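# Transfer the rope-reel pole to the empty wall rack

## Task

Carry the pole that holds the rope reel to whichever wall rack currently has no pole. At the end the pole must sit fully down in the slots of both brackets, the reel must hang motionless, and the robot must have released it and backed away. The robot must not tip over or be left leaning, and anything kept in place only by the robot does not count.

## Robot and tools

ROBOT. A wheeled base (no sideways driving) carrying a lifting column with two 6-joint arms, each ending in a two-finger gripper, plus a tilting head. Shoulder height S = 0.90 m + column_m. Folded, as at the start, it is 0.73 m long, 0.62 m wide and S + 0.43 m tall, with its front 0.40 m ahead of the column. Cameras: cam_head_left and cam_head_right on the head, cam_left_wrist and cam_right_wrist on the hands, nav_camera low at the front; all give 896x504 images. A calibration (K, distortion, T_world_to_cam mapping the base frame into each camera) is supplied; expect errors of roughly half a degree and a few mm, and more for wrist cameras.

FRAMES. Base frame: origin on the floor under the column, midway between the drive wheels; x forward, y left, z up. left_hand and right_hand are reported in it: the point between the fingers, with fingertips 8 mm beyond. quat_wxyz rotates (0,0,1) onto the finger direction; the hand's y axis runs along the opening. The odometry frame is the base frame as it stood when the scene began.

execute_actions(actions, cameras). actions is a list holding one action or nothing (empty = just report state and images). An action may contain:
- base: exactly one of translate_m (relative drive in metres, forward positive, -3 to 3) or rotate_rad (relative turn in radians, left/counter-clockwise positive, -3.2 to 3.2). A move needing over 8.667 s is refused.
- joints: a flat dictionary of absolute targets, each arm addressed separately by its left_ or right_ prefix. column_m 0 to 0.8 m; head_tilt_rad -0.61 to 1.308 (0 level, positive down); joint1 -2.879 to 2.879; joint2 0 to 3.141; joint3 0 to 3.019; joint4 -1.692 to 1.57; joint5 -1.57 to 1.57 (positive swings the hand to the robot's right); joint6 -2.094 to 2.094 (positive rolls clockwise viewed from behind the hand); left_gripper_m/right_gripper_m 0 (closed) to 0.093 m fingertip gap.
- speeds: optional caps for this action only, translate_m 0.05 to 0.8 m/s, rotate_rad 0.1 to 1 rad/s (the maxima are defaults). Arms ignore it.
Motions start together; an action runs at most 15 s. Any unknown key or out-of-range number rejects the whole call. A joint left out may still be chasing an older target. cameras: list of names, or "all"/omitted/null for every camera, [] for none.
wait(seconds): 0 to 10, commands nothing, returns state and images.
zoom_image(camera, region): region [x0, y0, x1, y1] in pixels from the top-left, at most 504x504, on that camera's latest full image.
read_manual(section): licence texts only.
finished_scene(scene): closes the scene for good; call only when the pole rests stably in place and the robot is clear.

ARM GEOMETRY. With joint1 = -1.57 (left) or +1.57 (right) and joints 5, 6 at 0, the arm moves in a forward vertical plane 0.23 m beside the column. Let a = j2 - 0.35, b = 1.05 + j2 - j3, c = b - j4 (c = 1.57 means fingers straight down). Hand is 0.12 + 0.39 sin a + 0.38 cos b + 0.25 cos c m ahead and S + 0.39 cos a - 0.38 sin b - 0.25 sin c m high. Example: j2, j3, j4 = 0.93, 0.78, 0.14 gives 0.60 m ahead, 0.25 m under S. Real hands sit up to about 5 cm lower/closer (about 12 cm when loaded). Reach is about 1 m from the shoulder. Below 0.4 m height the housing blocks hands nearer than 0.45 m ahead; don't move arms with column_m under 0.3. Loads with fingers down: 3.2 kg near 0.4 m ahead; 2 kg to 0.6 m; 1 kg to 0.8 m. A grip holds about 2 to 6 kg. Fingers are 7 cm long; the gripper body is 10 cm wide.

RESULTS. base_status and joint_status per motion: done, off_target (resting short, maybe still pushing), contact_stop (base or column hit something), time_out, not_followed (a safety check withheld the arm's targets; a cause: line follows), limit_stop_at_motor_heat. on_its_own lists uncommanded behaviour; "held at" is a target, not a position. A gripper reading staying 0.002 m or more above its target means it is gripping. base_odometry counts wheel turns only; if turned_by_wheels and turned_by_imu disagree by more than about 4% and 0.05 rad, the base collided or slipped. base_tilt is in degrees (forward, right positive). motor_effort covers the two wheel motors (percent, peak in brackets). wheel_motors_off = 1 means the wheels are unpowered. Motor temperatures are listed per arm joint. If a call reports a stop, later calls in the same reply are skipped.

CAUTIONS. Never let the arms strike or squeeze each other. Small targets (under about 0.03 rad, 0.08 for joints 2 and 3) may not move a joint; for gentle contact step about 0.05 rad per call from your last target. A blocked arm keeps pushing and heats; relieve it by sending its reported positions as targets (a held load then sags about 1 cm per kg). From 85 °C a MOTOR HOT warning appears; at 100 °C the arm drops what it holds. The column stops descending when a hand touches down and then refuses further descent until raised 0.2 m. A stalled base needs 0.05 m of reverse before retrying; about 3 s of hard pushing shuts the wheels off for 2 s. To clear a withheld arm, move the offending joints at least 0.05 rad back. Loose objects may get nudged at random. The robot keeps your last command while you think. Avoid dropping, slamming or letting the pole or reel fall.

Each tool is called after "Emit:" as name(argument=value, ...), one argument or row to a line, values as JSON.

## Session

Emit:
execute_actions(
  actions=[
    {"joints":{"head_tilt_rad":0.2}},
  ],
  cameras=["cam_head_left"],
)

Emit:
execute_actions(
  actions=[
    {"base":{"rotate_rad":1.25}},
  ],
  cameras=["cam_head_left"],
)

Emit:
execute_actions(
  actions=[
    {"base":{"rotate_rad":1.25}},
  ],
  cameras=["cam_head_left"],
)

Emit:
execute_actions(
  actions=[
    {"base":{"rotate_rad":1.25}},
  ],
  cameras=["cam_head_left"],
)

Emit:
execute_actions(
  actions=[
    {"base":{"rotate_rad":1.25}},
  ],
  cameras=["cam_head_left"],
)

Scene clock: 0.93 s.
Motor temperatures (°C, as the motors report them): left_arm=[25 29 27 26 24 28] | right_arm=[24 25 26 27 27 26]
base_odometry: x=+0.000 y=+0.000 heading=+0.000 (m, m, rad; odometry frame)
turned_by_wheels: +0.000 (rad since the last result)
turned_by_imu: +0.000 (rad since the last result)
base_tilt: forward=+0.2 right=+0.2 (deg)
base_status: not commanded
joint_positions: column_m=+0.557 head_tilt_rad=+0.220 left_joint1_rad=-1.571 left_joint2_rad=+0.895 left_joint3_rad=+0.392 left_joint4_rad=-0.949 left_joint5_rad=-0.026 left_joint6_rad=-0.078 left_gripper_m=+0.095 right_joint1_rad=+1.580 right_joint2_rad=+0.890 right_joint3_rad=+0.367 right_joint4_rad=-0.893 right_joint5_rad=-0.041 right_joint6_rad=+0.038 right_gripper_m=+0.094
joint_status: all done
wheel_motors_off: 0
motor_effort: left_wheel=+5(4) right_wheel=+1(0) (%)
left_hand: x=+0.1359 y=+0.2290 z=+1.2582 quat_wxyz=(+0.447, +0.029, -0.894, -0.029) (m; base frame)
right_hand: x=+0.1321 y=-0.2166 z=+1.2523 quat_wxyz=(+0.432, -0.022, -0.902, -0.013) (m; base frame)
pictures: cam_head_left
camera_calibration (this result's frames):
cam_head_left: T_world_to_cam=[[-0.0102382, -0.999929, 0.00603262, 0.0439808], [-0.295953, -0.00273251, -0.955199, 1.48933], [0.955148, -0.0115649, -0.295904, 0.341369], [0, 0, 0, 1]] pos_world=[0.115163, 0.0519952, 1.52335]
Images, in order (width x height): cam_head_left 896x504.

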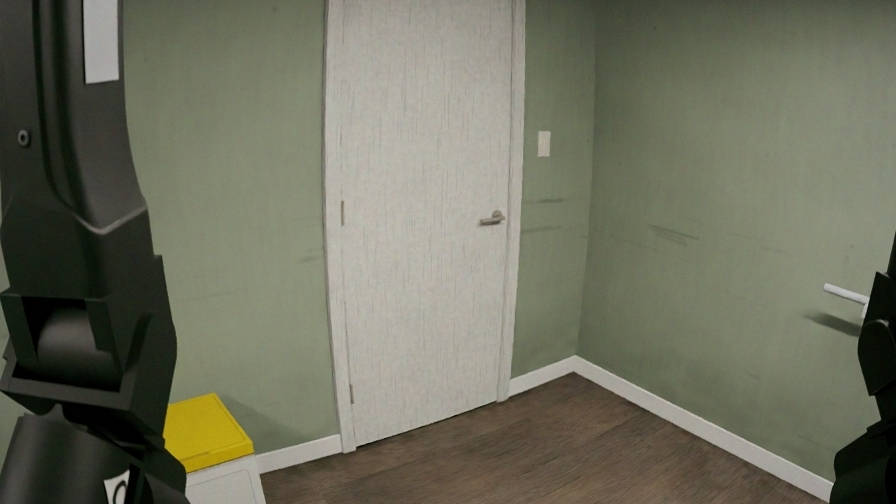

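Scene clock: 3.73 s.
Motor temperatures (°C, as the motors report them): left_arm=[25 30 27 26 24 28] | right_arm=[24 25 26 27 27 26]
base_odometry: x=+0.000 y=+0.000 heading=+1.249 (m, m, rad; odometry frame)
turned_by_wheels: +1.249 (rad since the last result)
turned_by_imu: +1.233 (rad since the last result)
base_tilt: forward=+0.2 right=+0.1 (deg)
base_status: done
joint_positions: column_m=+0.557 head_tilt_rad=+0.220 left_joint1_rad=-1.571 left_joint2_rad=+0.895 left_joint3_rad=+0.392 left_joint4_rad=-0.949 left_joint5_rad=-0.026 left_joint6_rad=-0.078 left_gripper_m=+0.095 right_joint1_rad=+1.580 right_joint2_rad=+0.890 right_joint3_rad=+0.367 right_joint4_rad=-0.893 right_joint5_rad=-0.041 right_joint6_rad=+0.038 right_gripper_m=+0.094
joint_status: not commanded
wheel_motors_off: 0
motor_effort: left_wheel=-4(51) right_wheel=+4(36) (%)
left_hand: x=+0.1359 y=+0.2290 z=+1.2582 quat_wxyz=(+0.447, +0.029, -0.894, -0.029) (m; base frame)
right_hand: x=+0.1321 y=-0.2166 z=+1.2523 quat_wxyz=(+0.432, -0.022, -0.902, -0.013) (m; base frame)
pictures: cam_head_left
camera_calibration (this result's frames):
cam_head_left: T_world_to_cam=[[-0.0102386, -0.999929, 0.00603198, 0.0439818], [-0.295893, -0.00273251, -0.955217, 1.48935], [0.955166, -0.0115649, -0.295844, 0.341276], [0, 0, 0, 1]] pos_world=[0.115164, 0.0519952, 1.52335]
Images, in order (width x height): cam_head_left 896x504.

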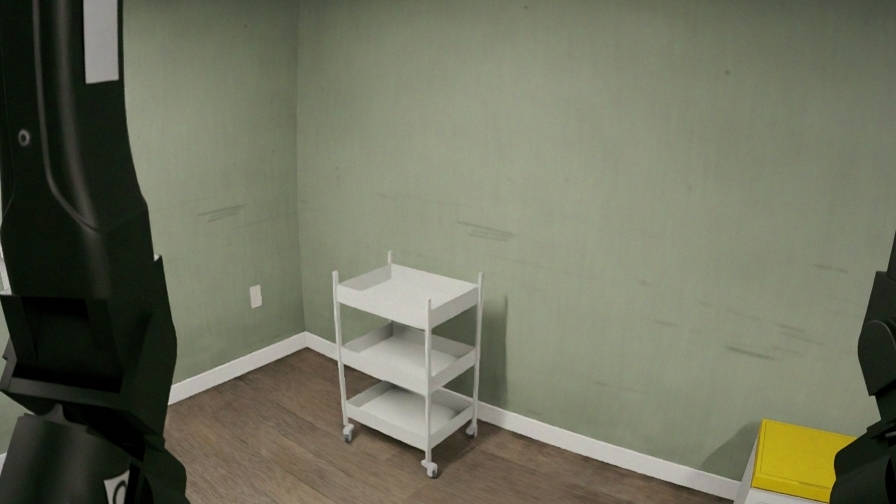

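Scene clock: 6.53 s.
Motor temperatures (°C, as the motors report them): left_arm=[25 30 27 26 24 28] | right_arm=[24 25 26 27 27 26]
base_odometry: x=+0.000 y=+0.000 heading=+2.498 (m, m, rad; odometry frame)
turned_by_wheels: +1.249 (rad since the last result)
turned_by_imu: +1.238 (rad since the last result)
base_tilt: forward=+0.2 right=+0.2 (deg)
base_status: done
joint_positions: column_m=+0.557 head_tilt_rad=+0.220 left_joint1_rad=-1.571 left_joint2_rad=+0.895 left_joint3_rad=+0.392 left_joint4_rad=-0.949 left_joint5_rad=-0.026 left_joint6_rad=-0.078 left_gripper_m=+0.095 right_joint1_rad=+1.580 right_joint2_rad=+0.890 right_joint3_rad=+0.367 right_joint4_rad=-0.893 right_joint5_rad=-0.041 right_joint6_rad=+0.038 right_gripper_m=+0.094
joint_status: not commanded
wheel_motors_off: 0
motor_effort: left_wheel=-4(23) right_wheel=+4(25) (%)
left_hand: x=+0.1359 y=+0.2290 z=+1.2582 quat_wxyz=(+0.447, +0.029, -0.894, -0.029) (m; base frame)
right_hand: x=+0.1321 y=-0.2166 z=+1.2523 quat_wxyz=(+0.432, -0.022, -0.902, -0.013) (m; base frame)
pictures: cam_head_left
camera_calibration (this result's frames):
cam_head_left: T_world_to_cam=[[-0.0102387, -0.999929, 0.00603188, 0.043982], [-0.295883, -0.00273251, -0.95522, 1.48936], [0.955169, -0.0115649, -0.295834, 0.341261], [0, 0, 0, 1]] pos_world=[0.115165, 0.0519952, 1.52336]
Images, in order (width x height): cam_head_left 896x504.

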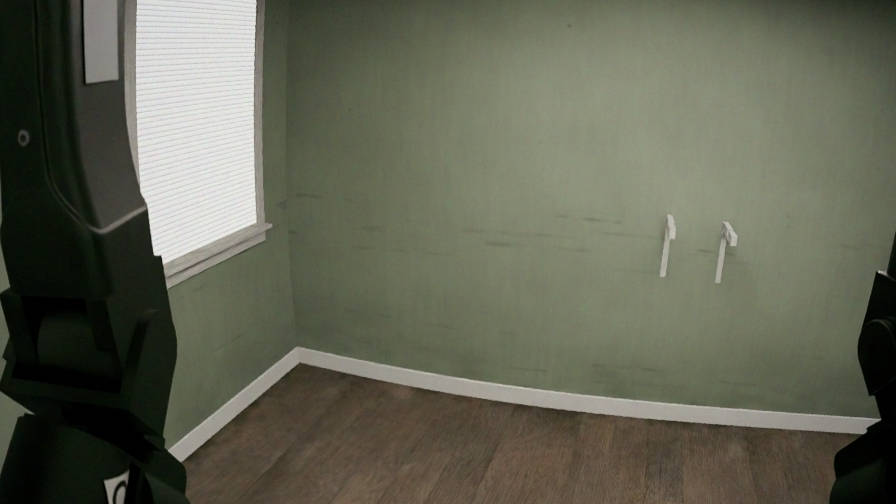

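Scene clock: 9.33 s.
Motor temperatures (°C, as the motors report them): left_arm=[25 30 27 26 24 28] | right_arm=[24 25 26 27 27 26]
base_odometry: x=+0.000 y=+0.000 heading=-2.536 (m, m, rad; odometry frame)
turned_by_wheels: +1.249 (rad since the last result)
turned_by_imu: +1.238 (rad since the last result)
base_tilt: forward=+0.1 right=+0.2 (deg)
base_status: done
joint_positions: column_m=+0.557 head_tilt_rad=+0.220 left_joint1_rad=-1.571 left_joint2_rad=+0.895 left_joint3_rad=+0.392 left_joint4_rad=-0.949 left_joint5_rad=-0.026 left_joint6_rad=-0.078 left_gripper_m=+0.095 right_joint1_rad=+1.580 right_joint2_rad=+0.890 right_joint3_rad=+0.367 right_joint4_rad=-0.893 right_joint5_rad=-0.041 right_joint6_rad=+0.038 right_gripper_m=+0.094
joint_status: not commanded
wheel_motors_off: 0
motor_effort: left_wheel=-5(24) right_wheel=+4(25) (%)
left_hand: x=+0.1359 y=+0.2290 z=+1.2582 quat_wxyz=(+0.447, +0.029, -0.894, -0.029) (m; base frame)
right_hand: x=+0.1321 y=-0.2166 z=+1.2523 quat_wxyz=(+0.432, -0.022, -0.902, -0.013) (m; base frame)
pictures: cam_head_left
camera_calibration (this result's frames):
cam_head_left: T_world_to_cam=[[-0.0102387, -0.999929, 0.0060318, 0.0439821], [-0.295876, -0.00273251, -0.955222, 1.48936], [0.955171, -0.0115649, -0.295828, 0.34125], [0, 0, 0, 1]] pos_world=[0.115165, 0.0519952, 1.52336]
Images, in order (width x height): cam_head_left 896x504.

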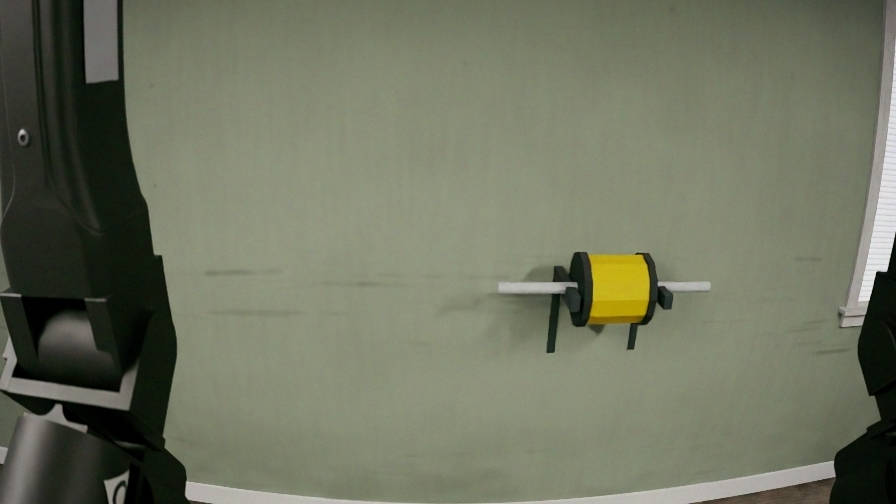

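Scene clock: 12.13 s.
Motor temperatures (°C, as the motors report them): left_arm=[25 30 27 26 24 28] | right_arm=[24 25 26 28 27 26]
base_odometry: x=+0.000 y=+0.000 heading=-1.287 (m, m, rad; odometry frame)
turned_by_wheels: +1.249 (rad since the last result)
turned_by_imu: +1.238 (rad since the last result)
base_tilt: forward=+0.1 right=+0.1 (deg)
base_status: done
joint_positions: column_m=+0.557 head_tilt_rad=+0.220 left_joint1_rad=-1.571 left_joint2_rad=+0.895 left_joint3_rad=+0.392 left_joint4_rad=-0.949 left_joint5_rad=-0.026 left_joint6_rad=-0.078 left_gripper_m=+0.095 right_joint1_rad=+1.580 right_joint2_rad=+0.890 right_joint3_rad=+0.367 right_joint4_rad=-0.893 right_joint5_rad=-0.041 right_joint6_rad=+0.038 right_gripper_m=+0.094
joint_status: not commanded
wheel_motors_off: 0
motor_effort: left_wheel=-4(26) right_wheel=+4(25) (%)
left_hand: x=+0.1359 y=+0.2290 z=+1.2582 quat_wxyz=(+0.447, +0.029, -0.894, -0.029) (m; base frame)
right_hand: x=+0.1321 y=-0.2166 z=+1.2523 quat_wxyz=(+0.432, -0.022, -0.902, -0.013) (m; base frame)
pictures: cam_head_left
camera_calibration (this result's frames):
cam_head_left: T_world_to_cam=[[-0.0102387, -0.999929, 0.00603172, 0.0439822], [-0.295869, -0.00273251, -0.955225, 1.48936], [0.955174, -0.0115649, -0.29582, 0.341239], [0, 0, 0, 1]] pos_world=[0.115165, 0.0519952, 1.52336]
Images, in order (width x height): cam_head_left 896x504.

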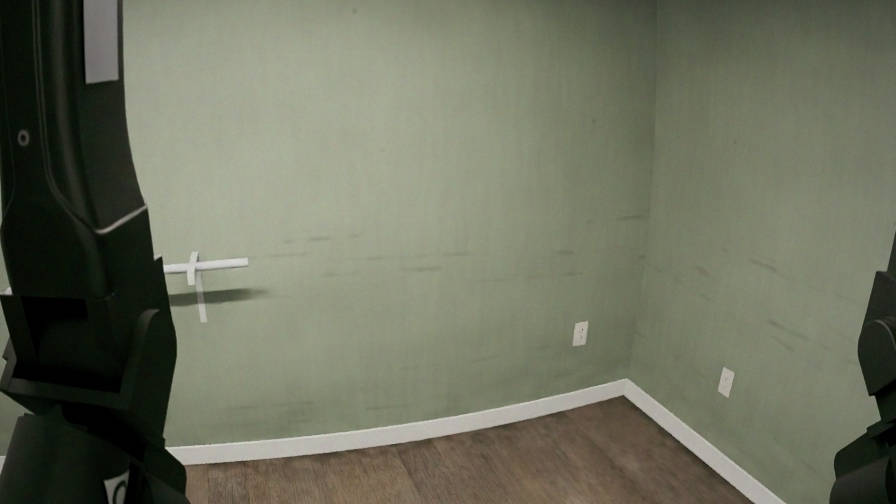

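Emit:
execute_actions(
  actions=[
    {"base":{"rotate_rad":-1.56},"joints":{"left_joint1_rad":-1.8,"right_joint1_rad":1.42,"left_joint2_rad":0.85,"left_joint3_rad":1.0,"left_joint4_rad":-0.67,"left_joint6_rad":1.57,"right_joint2_rad":0.85,"right_joint3_rad":1.0,"right_joint4_rad":-0.67,"right_joint6_rad":1.57}},
  ],
  cameras=[],
)

Emit:
execute_actions(
  actions=[
    {"base":{"translate_m":1.2},"joints":{"head_tilt_rad":0.8}},
  ],
  cameras=[],
)

Emit:
execute_actions(
  actions=[
    {"base":{"rotate_rad":0.31}},
  ],
  cameras=["cam_head_left"],
)

Scene clock: 16.63 s.
Motor temperatures (°C, as the motors report them): left_arm=[25 30 27 26 24 28] | right_arm=[24 25 26 28 27 26]
base_odometry: x=+0.000 y=+0.000 heading=-2.846 (m, m, rad; odometry frame)
turned_by_wheels: -1.559 (rad since the last result)
turned_by_imu: -1.542 (rad since the last result)
base_tilt: forward=+0.1 right=+0.1 (deg)
base_status: done
joint_positions: column_m=+0.557 head_tilt_rad=+0.220 left_joint1_rad=-1.797 left_joint2_rad=+0.846 left_joint3_rad=+0.982 left_joint4_rad=-0.675 left_joint5_rad=-0.026 left_joint6_rad=+1.562 left_gripper_m=+0.095 right_joint1_rad=+1.423 right_joint2_rad=+0.850 right_joint3_rad=+0.987 right_joint4_rad=-0.670 right_joint5_rad=-0.041 right_joint6_rad=+1.561 right_gripper_m=+0.094
joint_status: all done
wheel_motors_off: 0
motor_effort: left_wheel=+4(44) right_wheel=-4(37) (%)
left_hand: x=+0.5341 y=+0.1368 z=+1.2576 quat_wxyz=(-0.055, -0.741, -0.666, +0.064) (m; base frame)
right_hand: x=+0.5400 y=-0.2794 z=+1.2518 quat_wxyz=(-0.028, -0.729, -0.683, +0.034) (m; base frame)
pictures: none
No camera images: the call's "cameras" was empty. Leave "cameras" out to get every camera's image.

Scene clock: 20.67 s.
Motor temperatures (°C, as the motors report them): left_arm=[25 30 29 26 24 28] | right_arm=[24 25 26 27 27 26]
base_odometry: x=-1.146 y=-0.348 heading=-2.845 (m, m, rad; odometry frame)
turned_by_wheels: +0.001 (rad since the last result)
turned_by_imu: +0.000 (rad since the last result)
base_tilt: forward=+0.2 right=+0.2 (deg)
base_status: done
joint_positions: column_m=+0.557 head_tilt_rad=+0.803 left_joint1_rad=-1.878 left_joint2_rad=+0.828 left_joint3_rad=+0.822 left_joint4_rad=-0.726 left_joint5_rad=-0.027 left_joint6_rad=+1.563 left_gripper_m=+0.095 right_joint1_rad=+1.423 right_joint2_rad=+0.849 right_joint3_rad=+0.987 right_joint4_rad=-0.670 right_joint5_rad=-0.041 right_joint6_rad=+1.561 right_gripper_m=+0.094
joint_status: all done
wheel_motors_off: 0
motor_effort: left_wheel=+12(50) right_wheel=+12(53) (%)
left_hand: x=+0.4317 y=+0.1141 z=+1.2417 quat_wxyz=(-0.005, -0.758, -0.635, +0.150) (m; base frame)
right_hand: x=+0.5401 y=-0.2794 z=+1.2519 quat_wxyz=(-0.028, -0.729, -0.683, +0.033) (m; base frame)
pictures: none
No camera images: the call's "cameras" was empty. Leave "cameras" out to get every camera's image.

Scene clock: 23.43 s.
Motor temperatures (°C, as the motors report them): left_arm=[25 30 31 26 24 28] | right_arm=[24 26 27 28 27 26]
base_odometry: x=-1.146 y=-0.348 heading=-2.545 (m, m, rad; odometry frame)
turned_by_wheels: +0.300 (rad since the last result)
turned_by_imu: +0.290 (rad since the last result)
base_tilt: forward=+0.1 right=+0.2 (deg)
base_status: rotate_rad off_target (by the wheels' count: +0.300 of +0.310)
joint_positions: column_m=+0.557 head_tilt_rad=+0.803 left_joint1_rad=-1.822 left_joint2_rad=+0.877 left_joint3_rad=+0.862 left_joint4_rad=-0.722 left_joint5_rad=-0.027 left_joint6_rad=+1.563 left_gripper_m=+0.095 right_joint1_rad=+1.377 right_joint2_rad=+0.857 right_joint3_rad=+0.858 right_joint4_rad=-0.731 right_joint5_rad=-0.042 right_joint6_rad=+1.562 right_gripper_m=+0.094
joint_status: not commanded
wheel_motors_off: 0
motor_effort: left_wheel=-3(57) right_wheel=+7(56) (%)
left_hand: x=+0.4468 y=+0.1309 z=+1.2268 quat_wxyz=(+0.013, -0.749, -0.648, +0.136) (m; base frame)
right_hand: x=+0.4501 y=-0.2935 z=+1.2288 quat_wxyz=(+0.031, -0.740, -0.663, +0.112) (m; base frame)
pictures: cam_head_left
camera_calibration (this result's frames):
cam_head_left: T_world_to_cam=[[-0.00522785, -0.999929, 0.0106716, 0.0365733], [-0.772815, -0.00273251, -0.634626, 1.01859], [0.63461, -0.0115649, -0.772746, 1.09307], [0, 0, 0, 1]] pos_world=[0.0937029, 0.0519952, 1.4907]
Images, in order (width x height): cam_head_left 896x504.

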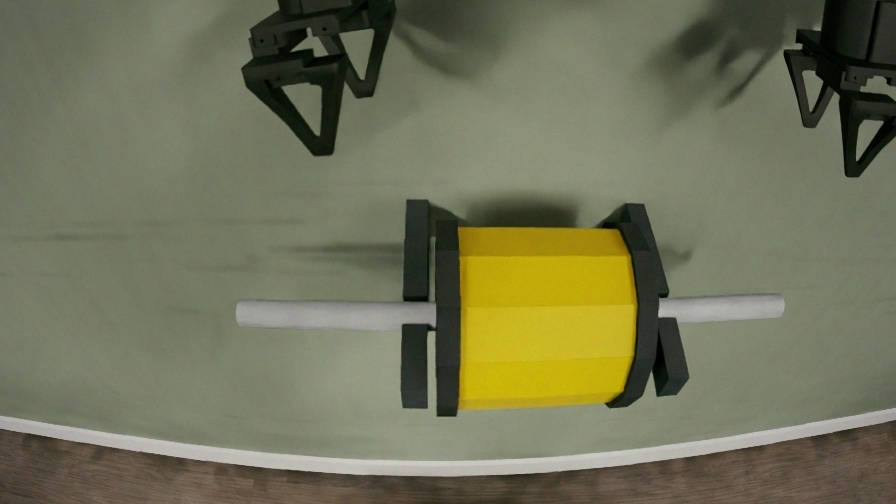

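Emit:
execute_actions(
  actions=[
    {"base":{"translate_m":-0.12},"joints":{"left_joint1_rad":-1.7,"right_joint1_rad":1.5,"column_m":0.4}},
  ],
  cameras=["cam_head_left"],
)

Scene clock: 25.60 s.
Motor temperatures (°C, as the motors report them): left_arm=[25 31 31 26 24 28] | right_arm=[24 26 28 28 27 26]
base_odometry: x=-1.047 y=-0.281 heading=-2.543 (m, m, rad; odometry frame)
turned_by_wheels: +0.002 (rad since the last result)
turned_by_imu: +0.001 (rad since the last result)
base_tilt: forward=+0.1 right=+0.2 (deg)
base_status: done
joint_positions: column_m=+0.557 head_tilt_rad=+0.803 left_joint1_rad=-1.698 left_joint2_rad=+0.851 left_joint3_rad=+0.981 left_joint4_rad=-0.679 left_joint5_rad=-0.027 left_joint6_rad=+1.563 left_gripper_m=+0.095 right_joint1_rad=+1.499 right_joint2_rad=+0.853 right_joint3_rad=+0.983 right_joint4_rad=-0.675 right_joint5_rad=-0.042 right_joint6_rad=+1.562 right_gripper_m=+0.094
joint_status: column_m contact_stop (moved +0.000 of -0.157); the others done
wheel_motors_off: 0
on_its_own: column_m is held at +0.557, not at your +0.400, since a contact_stop
motor_effort: left_wheel=+2(50) right_wheel=-1(52) (%)
left_hand: x=+0.5346 y=+0.1769 z=+1.2493 quat_wxyz=(-0.020, -0.726, -0.686, +0.038) (m; base frame)
right_hand: x=+0.5372 y=-0.2479 z=+1.2468 quat_wxyz=(+0.000, -0.717, -0.697, +0.014) (m; base frame)
pictures: cam_head_left
camera_calibration (this result's frames):
cam_head_left: T_world_to_cam=[[-0.00522564, -0.999929, 0.0106727, 0.0365715], [-0.772946, -0.00273251, -0.634466, 1.01835], [0.63445, -0.0115649, -0.772877, 1.09328], [0, 0, 0, 1]] pos_world=[0.0936921, 0.0519952, 1.49069]
Images, in order (width x height): cam_head_left 896x504.

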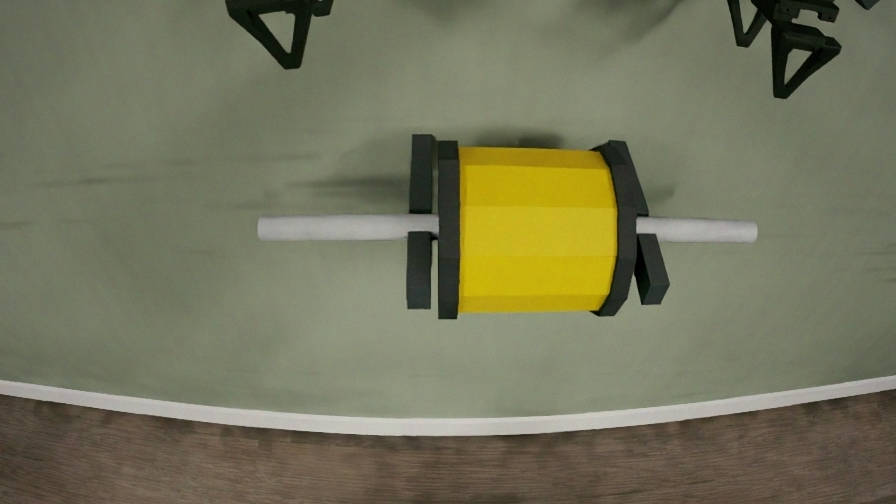

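Column must go up first.

Emit:
execute_actions(
  actions=[
    {"joints":{"column_m":0.77}},
  ],
  cameras=[],
)

Emit:
execute_actions(
  actions=[
    {"joints":{"column_m":0.36}},
  ],
  cameras=["cam_head_left"],
)

Scene clock: 31.63 s.
Motor temperatures (°C, as the motors report them): left_arm=[25 31 30 26 24 28] | right_arm=[24 26 28 28 27 26]
base_odometry: x=-1.047 y=-0.281 heading=-2.543 (m, m, rad; odometry frame)
turned_by_wheels: +0.000 (rad since the last result)
turned_by_imu: -0.002 (rad since the last result)
base_tilt: forward=+0.2 right=+0.1 (deg)
base_status: not commanded
joint_positions: column_m=+0.770 head_tilt_rad=+0.803 left_joint1_rad=-1.698 left_joint2_rad=+0.851 left_joint3_rad=+0.981 left_joint4_rad=-0.679 left_joint5_rad=-0.027 left_joint6_rad=+1.563 left_gripper_m=+0.095 right_joint1_rad=+1.499 right_joint2_rad=+0.853 right_joint3_rad=+0.983 right_joint4_rad=-0.675 right_joint5_rad=-0.042 right_joint6_rad=+1.562 right_gripper_m=+0.094
joint_status: all done
wheel_motors_off: 0
motor_effort: left_wheel=+1(1) right_wheel=-2(2) (%)
left_hand: x=+0.5346 y=+0.1769 z=+1.4624 quat_wxyz=(-0.020, -0.726, -0.686, +0.038) (m; base frame)
right_hand: x=+0.5372 y=-0.2479 z=+1.4599 quat_wxyz=(+0.000, -0.717, -0.697, +0.014) (m; base frame)
pictures: none
No camera images: the call's "cameras" was empty. Leave "cameras" out to get every camera's image.

Scene clock: 37.50 s.
Motor temperatures (°C, as the motors report them): left_arm=[25 31 30 26 24 28] | right_arm=[24 26 28 27 27 26]
base_odometry: x=-1.047 y=-0.281 heading=-2.543 (m, m, rad; odometry frame)
turned_by_wheels: +0.000 (rad since the last result)
turned_by_imu: -0.002 (rad since the last result)
base_tilt: forward=+0.2 right=+0.2 (deg)
base_status: not commanded
joint_positions: column_m=+0.360 head_tilt_rad=+0.803 left_joint1_rad=-1.698 left_joint2_rad=+0.851 left_joint3_rad=+0.981 left_joint4_rad=-0.679 left_joint5_rad=-0.027 left_joint6_rad=+1.563 left_gripper_m=+0.095 right_joint1_rad=+1.499 right_joint2_rad=+0.853 right_joint3_rad=+0.983 right_joint4_rad=-0.675 right_joint5_rad=-0.042 right_joint6_rad=+1.562 right_gripper_m=+0.094
joint_status: all done
wheel_motors_off: 0
motor_effort: left_wheel=+1(1) right_wheel=-3(2) (%)
left_hand: x=+0.5346 y=+0.1769 z=+1.0526 quat_wxyz=(-0.020, -0.726, -0.686, +0.038) (m; base frame)
right_hand: x=+0.5372 y=-0.2479 z=+1.0501 quat_wxyz=(+0.000, -0.717, -0.697, +0.014) (m; base frame)
pictures: cam_head_left
camera_calibration (this result's frames):
cam_head_left: T_world_to_cam=[[-0.00522564, -0.999929, 0.0106727, 0.0386712], [-0.772946, -0.00273251, -0.634466, 0.893532], [0.63445, -0.0115649, -0.772877, 0.941228], [0, 0, 0, 1]] pos_world=[0.0936921, 0.0519952, 1.29396]
Images, in order (width x height): cam_head_left 896x504.

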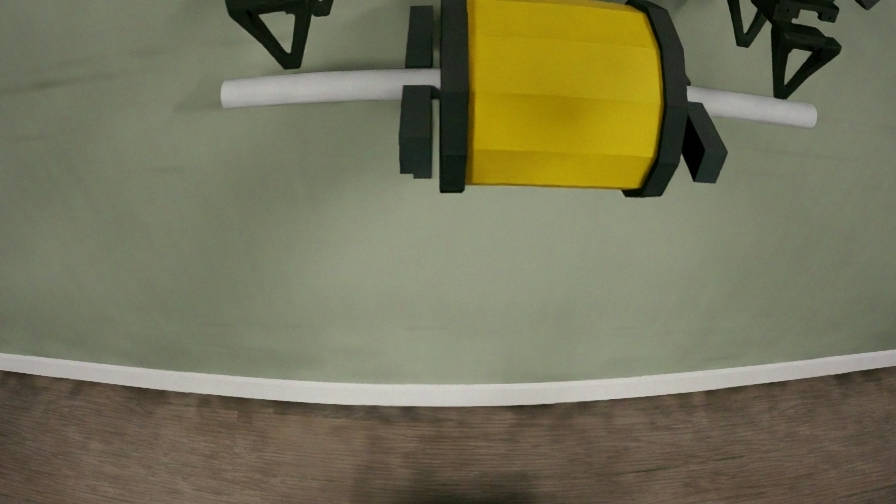

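Matches scene 1.

Emit:
execute_actions(
  actions=[
    {"joints":{"column_m":0.23,"head_tilt_rad":0.6}},
  ],
  cameras=[],
)

Emit:
execute_actions(
  actions=[
    {"joints":{"left_gripper_m":0.0,"right_gripper_m":0.0}},
  ],
  cameras=[],
)

Emit:
execute_actions(
  actions=[
    {"joints":{"column_m":0.5}},
  ],
  cameras=[],
)

Emit:
execute_actions(
  actions=[
    {"base":{"translate_m":-0.5},"speeds":{"translate_m":0.3}},
  ],
  cameras=[],
)

Emit:
execute_actions(
  actions=[
    {"base":{"rotate_rad":-1.57},"speeds":{"rotate_rad":0.5},"joints":{"head_tilt_rad":0.3}},
  ],
  cameras=["cam_head_left"],
)

Scene clock: 41.10 s.
Motor temperatures (°C, as the motors report them): left_arm=[25 31 30 26 24 28] | right_arm=[24 26 28 27 27 26]
base_odometry: x=-1.047 y=-0.281 heading=-2.543 (m, m, rad; odometry frame)
turned_by_wheels: +0.000 (rad since the last result)
turned_by_imu: -0.001 (rad since the last result)
base_tilt: forward=+0.3 right=+0.2 (deg)
base_status: not commanded
joint_positions: column_m=+0.230 head_tilt_rad=+0.617 left_joint1_rad=-1.698 left_joint2_rad=+0.833 left_joint3_rad=+0.981 left_joint4_rad=-0.680 left_joint5_rad=-0.028 left_joint6_rad=+1.562 left_gripper_m=+0.095 right_joint1_rad=+1.499 right_joint2_rad=+0.826 right_joint3_rad=+0.985 right_joint4_rad=-0.675 right_joint5_rad=-0.039 right_joint6_rad=+1.562 right_gripper_m=+0.094
joint_status: all done
wheel_motors_off: 0
motor_effort: left_wheel=+3(6) right_wheel=-2(3) (%)
left_hand: x=+0.5382 y=+0.1776 z=+0.9301 quat_wxyz=(-0.026, -0.726, -0.687, +0.032) (m; base frame)
right_hand: x=+0.5442 y=-0.2478 z=+0.9322 quat_wxyz=(-0.011, -0.717, -0.697, +0.005) (m; base frame)
pictures: none
No camera images: the call's "cameras" was empty. Leave "cameras" out to get every camera's image.

Scene clock: 41.83 s.
Motor temperatures (°C, as the motors report them): left_arm=[25 31 30 26 24 28] | right_arm=[24 26 28 27 27 26]
base_odometry: x=-1.047 y=-0.281 heading=-2.543 (m, m, rad; odometry frame)
turned_by_wheels: +0.000 (rad since the last result)
turned_by_imu: +0.000 (rad since the last result)
base_tilt: forward=+0.2 right=+0.1 (deg)
base_status: not commanded
joint_positions: column_m=+0.230 head_tilt_rad=+0.617 left_joint1_rad=-1.699 left_joint2_rad=+0.829 left_joint3_rad=+1.000 left_joint4_rad=-0.663 left_joint5_rad=-0.029 left_joint6_rad=+1.505 left_gripper_m=+0.025 right_joint1_rad=+1.499 right_joint2_rad=+0.824 right_joint3_rad=+0.995 right_joint4_rad=-0.668 right_joint5_rad=-0.042 right_joint6_rad=+1.543 right_gripper_m=+0.024
joint_status: left_gripper_m off_target (ended at +0.025, target +0.000); right_gripper_m off_target (ended at +0.024, target +0.000)
wheel_motors_off: 0
motor_effort: left_wheel=+2(10) right_wheel=-4(9) (%)
left_hand: x=+0.5534 y=+0.1773 z=+0.9362 quat_wxyz=(-0.040, -0.705, -0.708, +0.019) (m; base frame)
right_hand: x=+0.5515 y=-0.2474 z=+0.9354 quat_wxyz=(-0.017, -0.709, -0.705, -0.002) (m; base frame)
pictures: none
No camera images: the call's "cameras" was empty. Leave "cameras" out to get every camera's image.

Scene clock: 45.97 s.
Motor temperatures (°C, as the motors report them): left_arm=[25 31 29 26 24 28] | right_arm=[24 26 27 27 27 26]
base_odometry: x=-1.047 y=-0.281 heading=-2.543 (m, m, rad; odometry frame)
turned_by_wheels: +0.000 (rad since the last result)
turned_by_imu: -0.001 (rad since the last result)
base_tilt: forward=+0.2 right=+0.2 (deg)
base_status: not commanded
joint_positions: column_m=+0.500 head_tilt_rad=+0.617 left_joint1_rad=-1.695 left_joint2_rad=+0.888 left_joint3_rad=+1.000 left_joint4_rad=-0.652 left_joint5_rad=-0.032 left_joint6_rad=+1.505 left_gripper_m=+0.025 right_joint1_rad=+1.501 right_joint2_rad=+0.888 right_joint3_rad=+0.991 right_joint4_rad=-0.658 right_joint5_rad=-0.045 right_joint6_rad=+1.545 right_gripper_m=+0.024
joint_status: all done
wheel_motors_off: 0
motor_effort: left_wheel=+2(2) right_wheel=-5(8) (%)
left_hand: x=+0.5437 y=+0.1773 z=+1.1810 quat_wxyz=(-0.020, -0.706, -0.708, +0.033) (m; base frame)
right_hand: x=+0.5386 y=-0.2475 z=+1.1773 quat_wxyz=(+0.005, -0.711, -0.703, +0.016) (m; base frame)
pictures: none
No camera images: the call's "cameras" was empty. Leave "cameras" out to get every camera's image.

Scene clock: 48.83 s.
Motor temperatures (°C, as the motors report them): left_arm=[25 32 29 26 24 28] | right_arm=[24 27 27 27 27 26]
base_odometry: x=-0.634 y=+0.001 heading=-2.542 (m, m, rad; odometry frame)
turned_by_wheels: +0.001 (rad since the last result)
turned_by_imu: +0.000 (rad since the last result)
base_tilt: forward=+0.2 right=+0.2 (deg)
base_status: done
joint_positions: column_m=+0.500 head_tilt_rad=+0.617 left_joint1_rad=-1.695 left_joint2_rad=+0.891 left_joint3_rad=+0.996 left_joint4_rad=-0.656 left_joint5_rad=-0.032 left_joint6_rad=+1.505 left_gripper_m=+0.025 right_joint1_rad=+1.501 right_joint2_rad=+0.892 right_joint3_rad=+0.986 right_joint4_rad=-0.662 right_joint5_rad=-0.045 right_joint6_rad=+1.546 right_gripper_m=+0.024
joint_status: not commanded
wheel_motors_off: 0
motor_effort: left_wheel=+1(34) right_wheel=-1(50) (%)
left_hand: x=+0.5396 y=+0.1773 z=+1.1785 quat_wxyz=(-0.016, -0.706, -0.707, +0.036) (m; base frame)
right_hand: x=+0.5339 y=-0.2475 z=+1.1746 quat_wxyz=(+0.010, -0.711, -0.703, +0.020) (m; base frame)
pictures: none
No camera images: the call's "cameras" was empty. Leave "cameras" out to get every camera's image.

Scene clock: 53.00 s.
Motor temperatures (°C, as the motors report them): left_arm=[25 32 29 26 24 28] | right_arm=[24 27 27 27 27 26]
base_odometry: x=-0.634 y=+0.001 heading=+2.172 (m, m, rad; odometry frame)
turned_by_wheels: -1.569 (rad since the last result)
turned_by_imu: -1.554 (rad since the last result)
base_tilt: forward=+0.2 right=+0.1 (deg)
base_status: done
joint_positions: column_m=+0.500 head_tilt_rad=+0.319 left_joint1_rad=-1.694 left_joint2_rad=+0.891 left_joint3_rad=+0.996 left_joint4_rad=-0.656 left_joint5_rad=-0.032 left_joint6_rad=+1.505 left_gripper_m=+0.025 right_joint1_rad=+1.501 right_joint2_rad=+0.892 right_joint3_rad=+0.986 right_joint4_rad=-0.662 right_joint5_rad=-0.045 right_joint6_rad=+1.546 right_gripper_m=+0.024
joint_status: all done
wheel_motors_off: 0
motor_effort: left_wheel=+5(55) right_wheel=-5(39) (%)
left_hand: x=+0.5396 y=+0.1775 z=+1.1785 quat_wxyz=(-0.016, -0.706, -0.707, +0.036) (m; base frame)
right_hand: x=+0.5339 y=-0.2474 z=+1.1746 quat_wxyz=(+0.010, -0.711, -0.702, +0.020) (m; base frame)
pictures: cam_head_left
camera_calibration (this result's frames):
cam_head_left: T_world_to_cam=[[-0.0095876, -0.999929, 0.0070208, 0.0428234], [-0.38947, -0.00273251, -0.921035, 1.38886], [0.920989, -0.0115649, -0.389416, 0.465177], [0, 0, 0, 1]] pos_world=[0.112906, 0.0519952, 1.46004]
Images, in order (width x height): cam_head_left 896x504.

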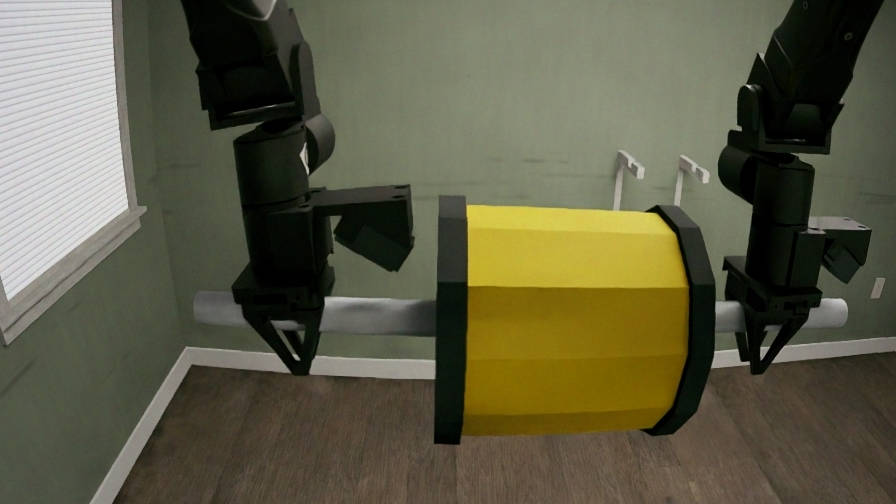

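Emit:
execute_actions(
  actions=[
    {"base":{"rotate_rad":-0.46},"speeds":{"rotate_rad":0.4}},
  ],
  cameras=[],
)

Emit:
execute_actions(
  actions=[
    {"base":{"translate_m":1.45},"speeds":{"translate_m":0.4}},
  ],
  cameras=[],
)

Emit:
execute_actions(
  actions=[
    {"base":{"rotate_rad":0.46},"speeds":{"rotate_rad":0.4},"joints":{"head_tilt_rad":0.8}},
  ],
  cameras=["cam_head_left"],
)

Scene clock: 56.23 s.
Motor temperatures (°C, as the motors report them): left_arm=[25 32 29 26 24 28] | right_arm=[24 27 27 27 27 26]
base_odometry: x=-0.634 y=+0.001 heading=+1.713 (m, m, rad; odometry frame)
turned_by_wheels: -0.459 (rad since the last result)
turned_by_imu: -0.456 (rad since the last result)
base_tilt: forward=+0.2 right=+0.1 (deg)
base_status: done
joint_positions: column_m=+0.500 head_tilt_rad=+0.319 left_joint1_rad=-1.694 left_joint2_rad=+0.891 left_joint3_rad=+0.996 left_joint4_rad=-0.656 left_joint5_rad=-0.031 left_joint6_rad=+1.505 left_gripper_m=+0.025 right_joint1_rad=+1.501 right_joint2_rad=+0.892 right_joint3_rad=+0.986 right_joint4_rad=-0.662 right_joint5_rad=-0.045 right_joint6_rad=+1.546 right_gripper_m=+0.024
joint_status: not commanded
wheel_motors_off: 0
motor_effort: left_wheel=+5(28) right_wheel=-5(29) (%)
left_hand: x=+0.5396 y=+0.1776 z=+1.1785 quat_wxyz=(-0.016, -0.706, -0.707, +0.036) (m; base frame)
right_hand: x=+0.5339 y=-0.2473 z=+1.1746 quat_wxyz=(+0.010, -0.711, -0.703, +0.020) (m; base frame)
pictures: none
No camera images: the call's "cameras" was empty. Leave "cameras" out to get every camera's image.

Scene clock: 61.33 s.
Motor temperatures (°C, as the motors report them): left_arm=[25 32 29 26 24 28] | right_arm=[24 27 27 27 27 26]
base_odometry: x=-0.838 y=+1.437 heading=+1.712 (m, m, rad; odometry frame)
turned_by_wheels: -0.001 (rad since the last result)
turned_by_imu: -0.003 (rad since the last result)
base_tilt: forward=+0.2 right=+0.1 (deg)
base_status: done
joint_positions: column_m=+0.500 head_tilt_rad=+0.319 left_joint1_rad=-1.694 left_joint2_rad=+0.892 left_joint3_rad=+0.996 left_joint4_rad=-0.657 left_joint5_rad=-0.031 left_joint6_rad=+1.505 left_gripper_m=+0.025 right_joint1_rad=+1.501 right_joint2_rad=+0.892 right_joint3_rad=+0.986 right_joint4_rad=-0.665 right_joint5_rad=-0.045 right_joint6_rad=+1.546 right_gripper_m=+0.024
joint_status: not commanded
wheel_motors_off: 0
motor_effort: left_wheel=-1(52) right_wheel=+2(52) (%)
left_hand: x=+0.5392 y=+0.1776 z=+1.1784 quat_wxyz=(-0.015, -0.706, -0.707, +0.037) (m; base frame)
right_hand: x=+0.5331 y=-0.2473 z=+1.1745 quat_wxyz=(+0.011, -0.711, -0.702, +0.021) (m; base frame)
pictures: none
No camera images: the call's "cameras" was empty. Leave "cameras" out to get every camera's image.

Scene clock: 63.43 s.
Motor temperatures (°C, as the motors report them): left_arm=[25 32 29 26 24 28] | right_arm=[24 27 27 27 27 26]
base_odometry: x=-0.838 y=+1.437 heading=+2.171 (m, m, rad; odometry frame)
turned_by_wheels: +0.459 (rad since the last result)
turned_by_imu: +0.452 (rad since the last result)
base_tilt: forward=+0.2 right=+0.2 (deg)
base_status: done
joint_positions: column_m=+0.500 head_tilt_rad=+0.802 left_joint1_rad=-1.694 left_joint2_rad=+0.892 left_joint3_rad=+0.996 left_joint4_rad=-0.657 left_joint5_rad=-0.031 left_joint6_rad=+1.505 left_gripper_m=+0.025 right_joint1_rad=+1.501 right_joint2_rad=+0.892 right_joint3_rad=+0.986 right_joint4_rad=-0.665 right_joint5_rad=-0.044 right_joint6_rad=+1.546 right_gripper_m=+0.024
joint_status: all done
wheel_motors_off: 0
motor_effort: left_wheel=-5(51) right_wheel=+4(41) (%)
left_hand: x=+0.5392 y=+0.1776 z=+1.1784 quat_wxyz=(-0.015, -0.706, -0.707, +0.037) (m; base frame)
right_hand: x=+0.5331 y=-0.2473 z=+1.1745 quat_wxyz=(+0.011, -0.711, -0.702, +0.022) (m; base frame)
pictures: cam_head_left
camera_calibration (this result's frames):
cam_head_left: T_world_to_cam=[[-0.00523678, -0.999929, 0.0106672, 0.0371878], [-0.772283, -0.00273251, -0.635273, 0.983396], [0.635257, -0.0115649, -0.772214, 1.04825], [0, 0, 0, 1]] pos_world=[0.0937465, 0.0519952, 1.4338]
Images, in order (width x height): cam_head_left 896x504.

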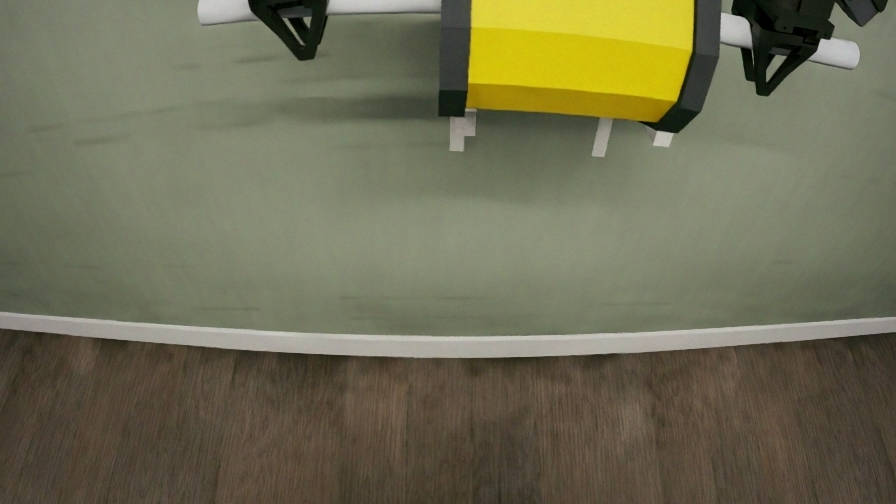

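Emit:
execute_actions(
  actions=[
    {"base":{"translate_m":0.2},"speeds":{"translate_m":0.2},"joints":{"left_joint1_rad":-1.83,"right_joint1_rad":1.37}},
  ],
  cameras=["cam_head_left"],
)

Scene clock: 66.67 s.
Motor temperatures (°C, as the motors report them): left_arm=[25 33 29 26 25 28] | right_arm=[24 27 27 27 27 26]
base_odometry: x=-0.951 y=+1.602 heading=+2.172 (m, m, rad; odometry frame)
turned_by_wheels: +0.001 (rad since the last result)
turned_by_imu: +0.001 (rad since the last result)
base_tilt: forward=+0.2 right=+0.1 (deg)
base_status: done
joint_positions: column_m=+0.500 head_tilt_rad=+0.802 left_joint1_rad=-1.799 left_joint2_rad=+0.912 left_joint3_rad=+0.996 left_joint4_rad=-0.655 left_joint5_rad=-0.054 left_joint6_rad=+1.450 left_gripper_m=+0.025 right_joint1_rad=+1.389 right_joint2_rad=+0.886 right_joint3_rad=+0.983 right_joint4_rad=-0.681 right_joint5_rad=-0.076 right_joint6_rad=+1.487 right_gripper_m=+0.024
joint_status: all done
wheel_motors_off: 0
motor_effort: left_wheel=+2(50) right_wheel=-1(50) (%)
left_hand: x=+0.5316 y=+0.1359 z=+1.1757 quat_wxyz=(-0.030, -0.705, -0.705, +0.068) (m; base frame)
right_hand: x=+0.5267 y=-0.2884 z=+1.1806 quat_wxyz=(-0.006, -0.711, -0.701, +0.048) (m; base frame)
pictures: cam_head_left
camera_calibration (this result's frames):
cam_head_left: T_world_to_cam=[[-0.00522929, -0.999929, 0.0106709, 0.037182], [-0.772729, -0.00273251, -0.63473, 0.982613], [0.634715, -0.0115649, -0.77266, 1.04894], [0, 0, 0, 1]] pos_world=[0.0937099, 0.0519952, 1.43377]
Images, in order (width x height): cam_head_left 896x504.

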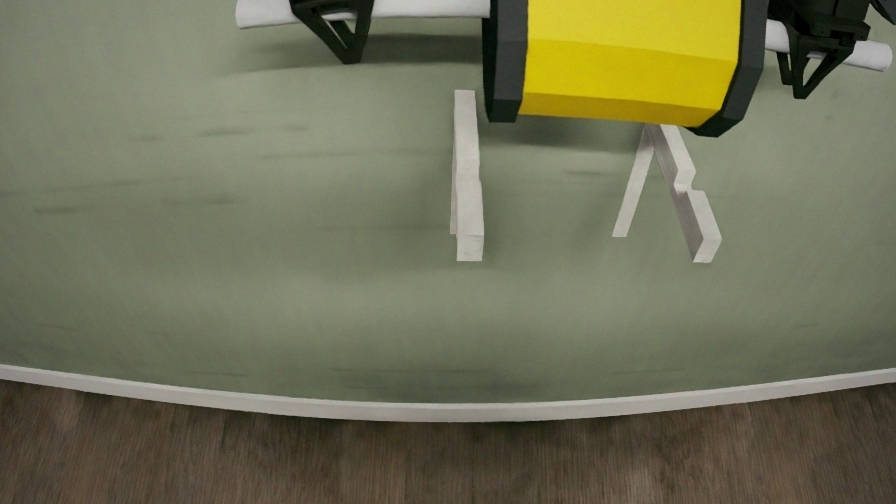

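Emit:
execute_actions(
  actions=[
    {"base":{"translate_m":0.03},"speeds":{"translate_m":0.1}},
  ],
  cameras=[],
)

Emit:
execute_actions(
  actions=[
    {"joints":{"column_m":0.27,"head_tilt_rad":0.6}},
  ],
  cameras=["cam_head_left"],
)

Scene clock: 68.70 s.
Motor temperatures (°C, as the motors report them): left_arm=[25 33 29 26 25 29] | right_arm=[24 27 27 27 28 27]
base_odometry: x=-0.968 y=+1.627 heading=+2.173 (m, m, rad; odometry frame)
turned_by_wheels: +0.001 (rad since the last result)
turned_by_imu: +0.000 (rad since the last result)
base_tilt: forward=+0.2 right=+0.1 (deg)
base_status: done
joint_positions: column_m=+0.500 head_tilt_rad=+0.803 left_joint1_rad=-1.799 left_joint2_rad=+0.913 left_joint3_rad=+0.996 left_joint4_rad=-0.655 left_joint5_rad=-0.054 left_joint6_rad=+1.451 left_gripper_m=+0.025 right_joint1_rad=+1.389 right_joint2_rad=+0.886 right_joint3_rad=+0.981 right_joint4_rad=-0.682 right_joint5_rad=-0.076 right_joint6_rad=+1.488 right_gripper_m=+0.024
joint_status: not commanded
wheel_motors_off: 0
motor_effort: left_wheel=+2(28) right_wheel=-1(29) (%)
left_hand: x=+0.5315 y=+0.1359 z=+1.1755 quat_wxyz=(-0.030, -0.706, -0.705, +0.068) (m; base frame)
right_hand: x=+0.5257 y=-0.2884 z=+1.1803 quat_wxyz=(-0.005, -0.712, -0.701, +0.049) (m; base frame)
pictures: none
No camera images: the call's "cameras" was empty. Leave "cameras" out to get every camera's image.

Scene clock: 71.67 s.
Motor temperatures (°C, as the motors report them): left_arm=[25 33 29 26 25 29] | right_arm=[24 27 27 27 28 27]
base_odometry: x=-0.968 y=+1.627 heading=+2.173 (m, m, rad; odometry frame)
turned_by_wheels: +0.000 (rad since the last result)
turned_by_imu: -0.001 (rad since the last result)
base_tilt: forward=+0.2 right=+0.2 (deg)
base_status: not commanded
joint_positions: column_m=+0.315 head_tilt_rad=+0.617 left_joint1_rad=-1.810 left_joint2_rad=+0.789 left_joint3_rad=+0.996 left_joint4_rad=-0.683 left_joint5_rad=-0.056 left_joint6_rad=+1.462 left_gripper_m=+0.025 right_joint1_rad=+1.378 right_joint2_rad=+0.771 right_joint3_rad=+0.981 right_joint4_rad=-0.700 right_joint5_rad=-0.100 right_joint6_rad=+1.496 right_gripper_m=+0.024
joint_status: column_m contact_stop (moved -0.185 of -0.230); the others done
wheel_motors_off: 0
on_its_own: column_m is held at +0.315, not at your +0.270, since a contact_stop
motor_effort: left_wheel=+3(4) right_wheel=+5(5) (%)
left_hand: x=+0.5506 y=+0.1403 z=+1.0430 quat_wxyz=(-0.070, -0.707, -0.703, +0.040) (m; base frame)
right_hand: x=+0.5447 y=-0.2828 z=+1.0427 quat_wxyz=(-0.037, -0.713, -0.701, +0.012) (m; base frame)
pictures: cam_head_left
camera_calibration (this result's frames):
cam_head_left: T_world_to_cam=[[-0.00710658, -0.999929, 0.00952419, 0.0407398], [-0.642494, -0.00273251, -0.766286, 1.02996], [0.766258, -0.0115649, -0.642429, 0.730134], [0, 0, 0, 1]] pos_world=[0.102563, 0.0519952, 1.25792]
Images, in order (width x height): cam_head_left 896x504.

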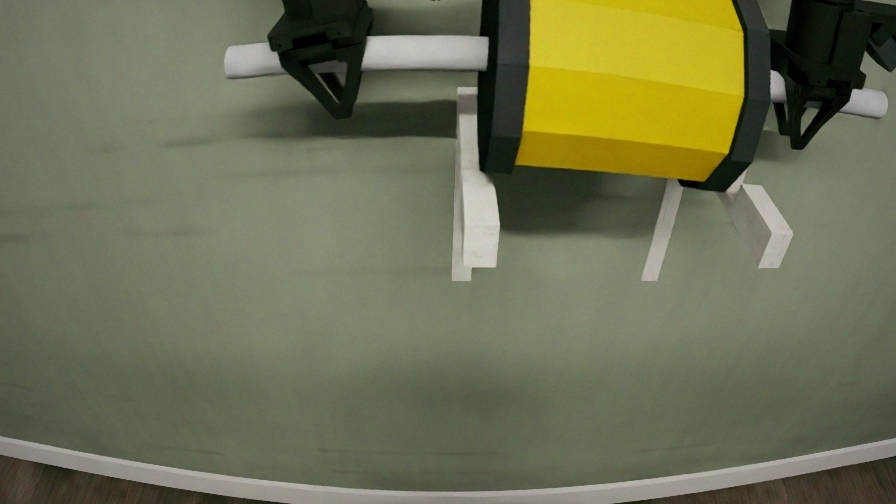

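Reel lands on the left bracket; lift, shift right more, retry.

Emit:
execute_actions(
  actions=[
    {"joints":{"column_m":0.52}},
  ],
  cameras=[],
)

Emit:
execute_actions(
  actions=[
    {"joints":{"left_joint1_rad":-1.92,"right_joint1_rad":1.28}},
  ],
  cameras=[],
)

Emit:
execute_actions(
  actions=[
    {"joints":{"column_m":0.27}},
  ],
  cameras=["cam_head_left"],
)

Scene clock: 75.97 s.
Motor temperatures (°C, as the motors report them): left_arm=[25 33 29 26 26 29] | right_arm=[24 27 28 27 29 27]
base_odometry: x=-0.968 y=+1.627 heading=+2.173 (m, m, rad; odometry frame)
turned_by_wheels: +0.000 (rad since the last result)
turned_by_imu: -0.001 (rad since the last result)
base_tilt: forward=+0.2 right=+0.2 (deg)
base_status: not commanded
joint_positions: column_m=+0.520 head_tilt_rad=+0.617 left_joint1_rad=-1.804 left_joint2_rad=+0.897 left_joint3_rad=+0.997 left_joint4_rad=-0.659 left_joint5_rad=-0.049 left_joint6_rad=+1.455 left_gripper_m=+0.025 right_joint1_rad=+1.381 right_joint2_rad=+0.876 right_joint3_rad=+0.981 right_joint4_rad=-0.686 right_joint5_rad=-0.086 right_joint6_rad=+1.488 right_gripper_m=+0.024
joint_status: all done
wheel_motors_off: 0
motor_effort: left_wheel=+0(3) right_wheel=+0(5) (%)
left_hand: x=+0.5347 y=+0.1342 z=+1.2028 quat_wxyz=(-0.038, -0.707, -0.703, +0.067) (m; base frame)
right_hand: x=+0.5269 y=-0.2893 z=+1.2047 quat_wxyz=(-0.006, -0.713, -0.700, +0.045) (m; base frame)
pictures: none
No camera images: the call's "cameras" was empty. Leave "cameras" out to get every camera's image.

Scene clock: 77.77 s.
Motor temperatures (°C, as the motors report them): left_arm=[25 33 29 26 26 29] | right_arm=[24 27 28 27 30 27]
base_odometry: x=-0.968 y=+1.627 heading=+2.173 (m, m, rad; odometry frame)
turned_by_wheels: +0.000 (rad since the last result)
turned_by_imu: +0.000 (rad since the last result)
base_tilt: forward=+0.2 right=+0.1 (deg)
base_status: not commanded
joint_positions: column_m=+0.520 head_tilt_rad=+0.617 left_joint1_rad=-1.863 left_joint2_rad=+0.920 left_joint3_rad=+0.997 left_joint4_rad=-0.651 left_joint5_rad=-0.064 left_joint6_rad=+1.419 left_gripper_m=+0.025 right_joint1_rad=+1.313 right_joint2_rad=+0.875 right_joint3_rad=+0.981 right_joint4_rad=-0.690 right_joint5_rad=-0.110 right_joint6_rad=+1.448 right_gripper_m=+0.024
joint_status: left_joint1_rad time_out (moved -0.059 of -0.116); the others done
wheel_motors_off: 0
on_its_own: left_joint1_rad reads -1.863 and still pushes toward -1.920 since a time_out
motor_effort: left_wheel=+0(1) right_wheel=-1(1) (%)
left_hand: x=+0.5285 y=+0.1104 z=+1.1983 quat_wxyz=(-0.043, -0.705, -0.703, +0.085) (m; base frame)
right_hand: x=+0.5238 y=-0.3131 z=+1.2090 quat_wxyz=(-0.017, -0.711, -0.700, +0.058) (m; base frame)
pictures: none
No camera images: the call's "cameras" was empty. Leave "cameras" out to get every camera's image.

not run: a stop came earlier in this reply.

Emit:
execute_actions(
  actions=[
    {"joints":{"column_m":0.27}},
  ],
  cameras=["cam_head_left"],
)

Scene clock: 109.87 s.
Motor temperatures (°C, as the motors report them): left_arm=[25 34 29 26 30 32] | right_arm=[24 27 28 28 37 28]
base_odometry: x=-0.968 y=+1.627 heading=+2.173 (m, m, rad; odometry frame)
turned_by_wheels: +0.000 (rad since the last result)
turned_by_imu: -0.004 (rad since the last result)
base_tilt: forward=+0.1 right=+0.1 (deg)
base_status: not commanded
joint_positions: column_m=+0.270 head_tilt_rad=+0.617 left_joint1_rad=-1.863 left_joint2_rad=+0.909 left_joint3_rad=+1.000 left_joint4_rad=-0.640 left_joint5_rad=-0.069 left_joint6_rad=+1.432 left_gripper_m=+0.025 right_joint1_rad=+1.313 right_joint2_rad=+0.864 right_joint3_rad=+0.981 right_joint4_rad=-0.691 right_joint5_rad=-0.113 right_joint6_rad=+1.458 right_gripper_m=+0.024
joint_status: all done
wheel_motors_off: 0
on_its_own: left_joint1_rad reads -1.863 and still pushes toward -1.920 since a time_out
motor_effort: left_wheel=-1(0) right_wheel=-2(2) (%)
left_hand: x=+0.5356 y=+0.1113 z=+0.9532 quat_wxyz=(-0.052, -0.708, -0.700, +0.075) (m; base frame)
right_hand: x=+0.5263 y=-0.3120 z=+0.9637 quat_wxyz=(-0.020, -0.715, -0.697, +0.054) (m; base frame)
pictures: cam_head_left
camera_calibration (this result's frames):
cam_head_left: T_world_to_cam=[[-0.0071074, -0.999929, 0.00952358, 0.0411693], [-0.642428, -0.00273251, -0.766341, 0.995535], [0.766313, -0.0115649, -0.642363, 0.70113], [0, 0, 0, 1]] pos_world=[0.102567, 0.0519952, 1.21291]
Images, in order (width x height): cam_head_left 896x504.

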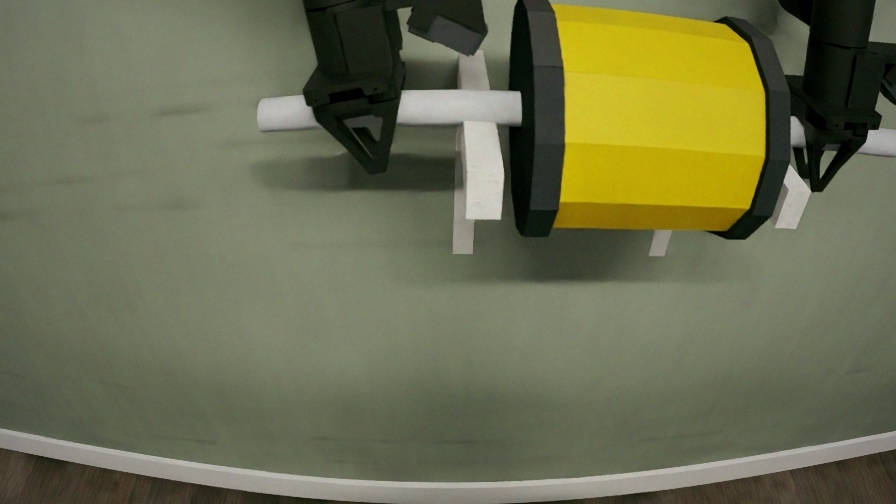

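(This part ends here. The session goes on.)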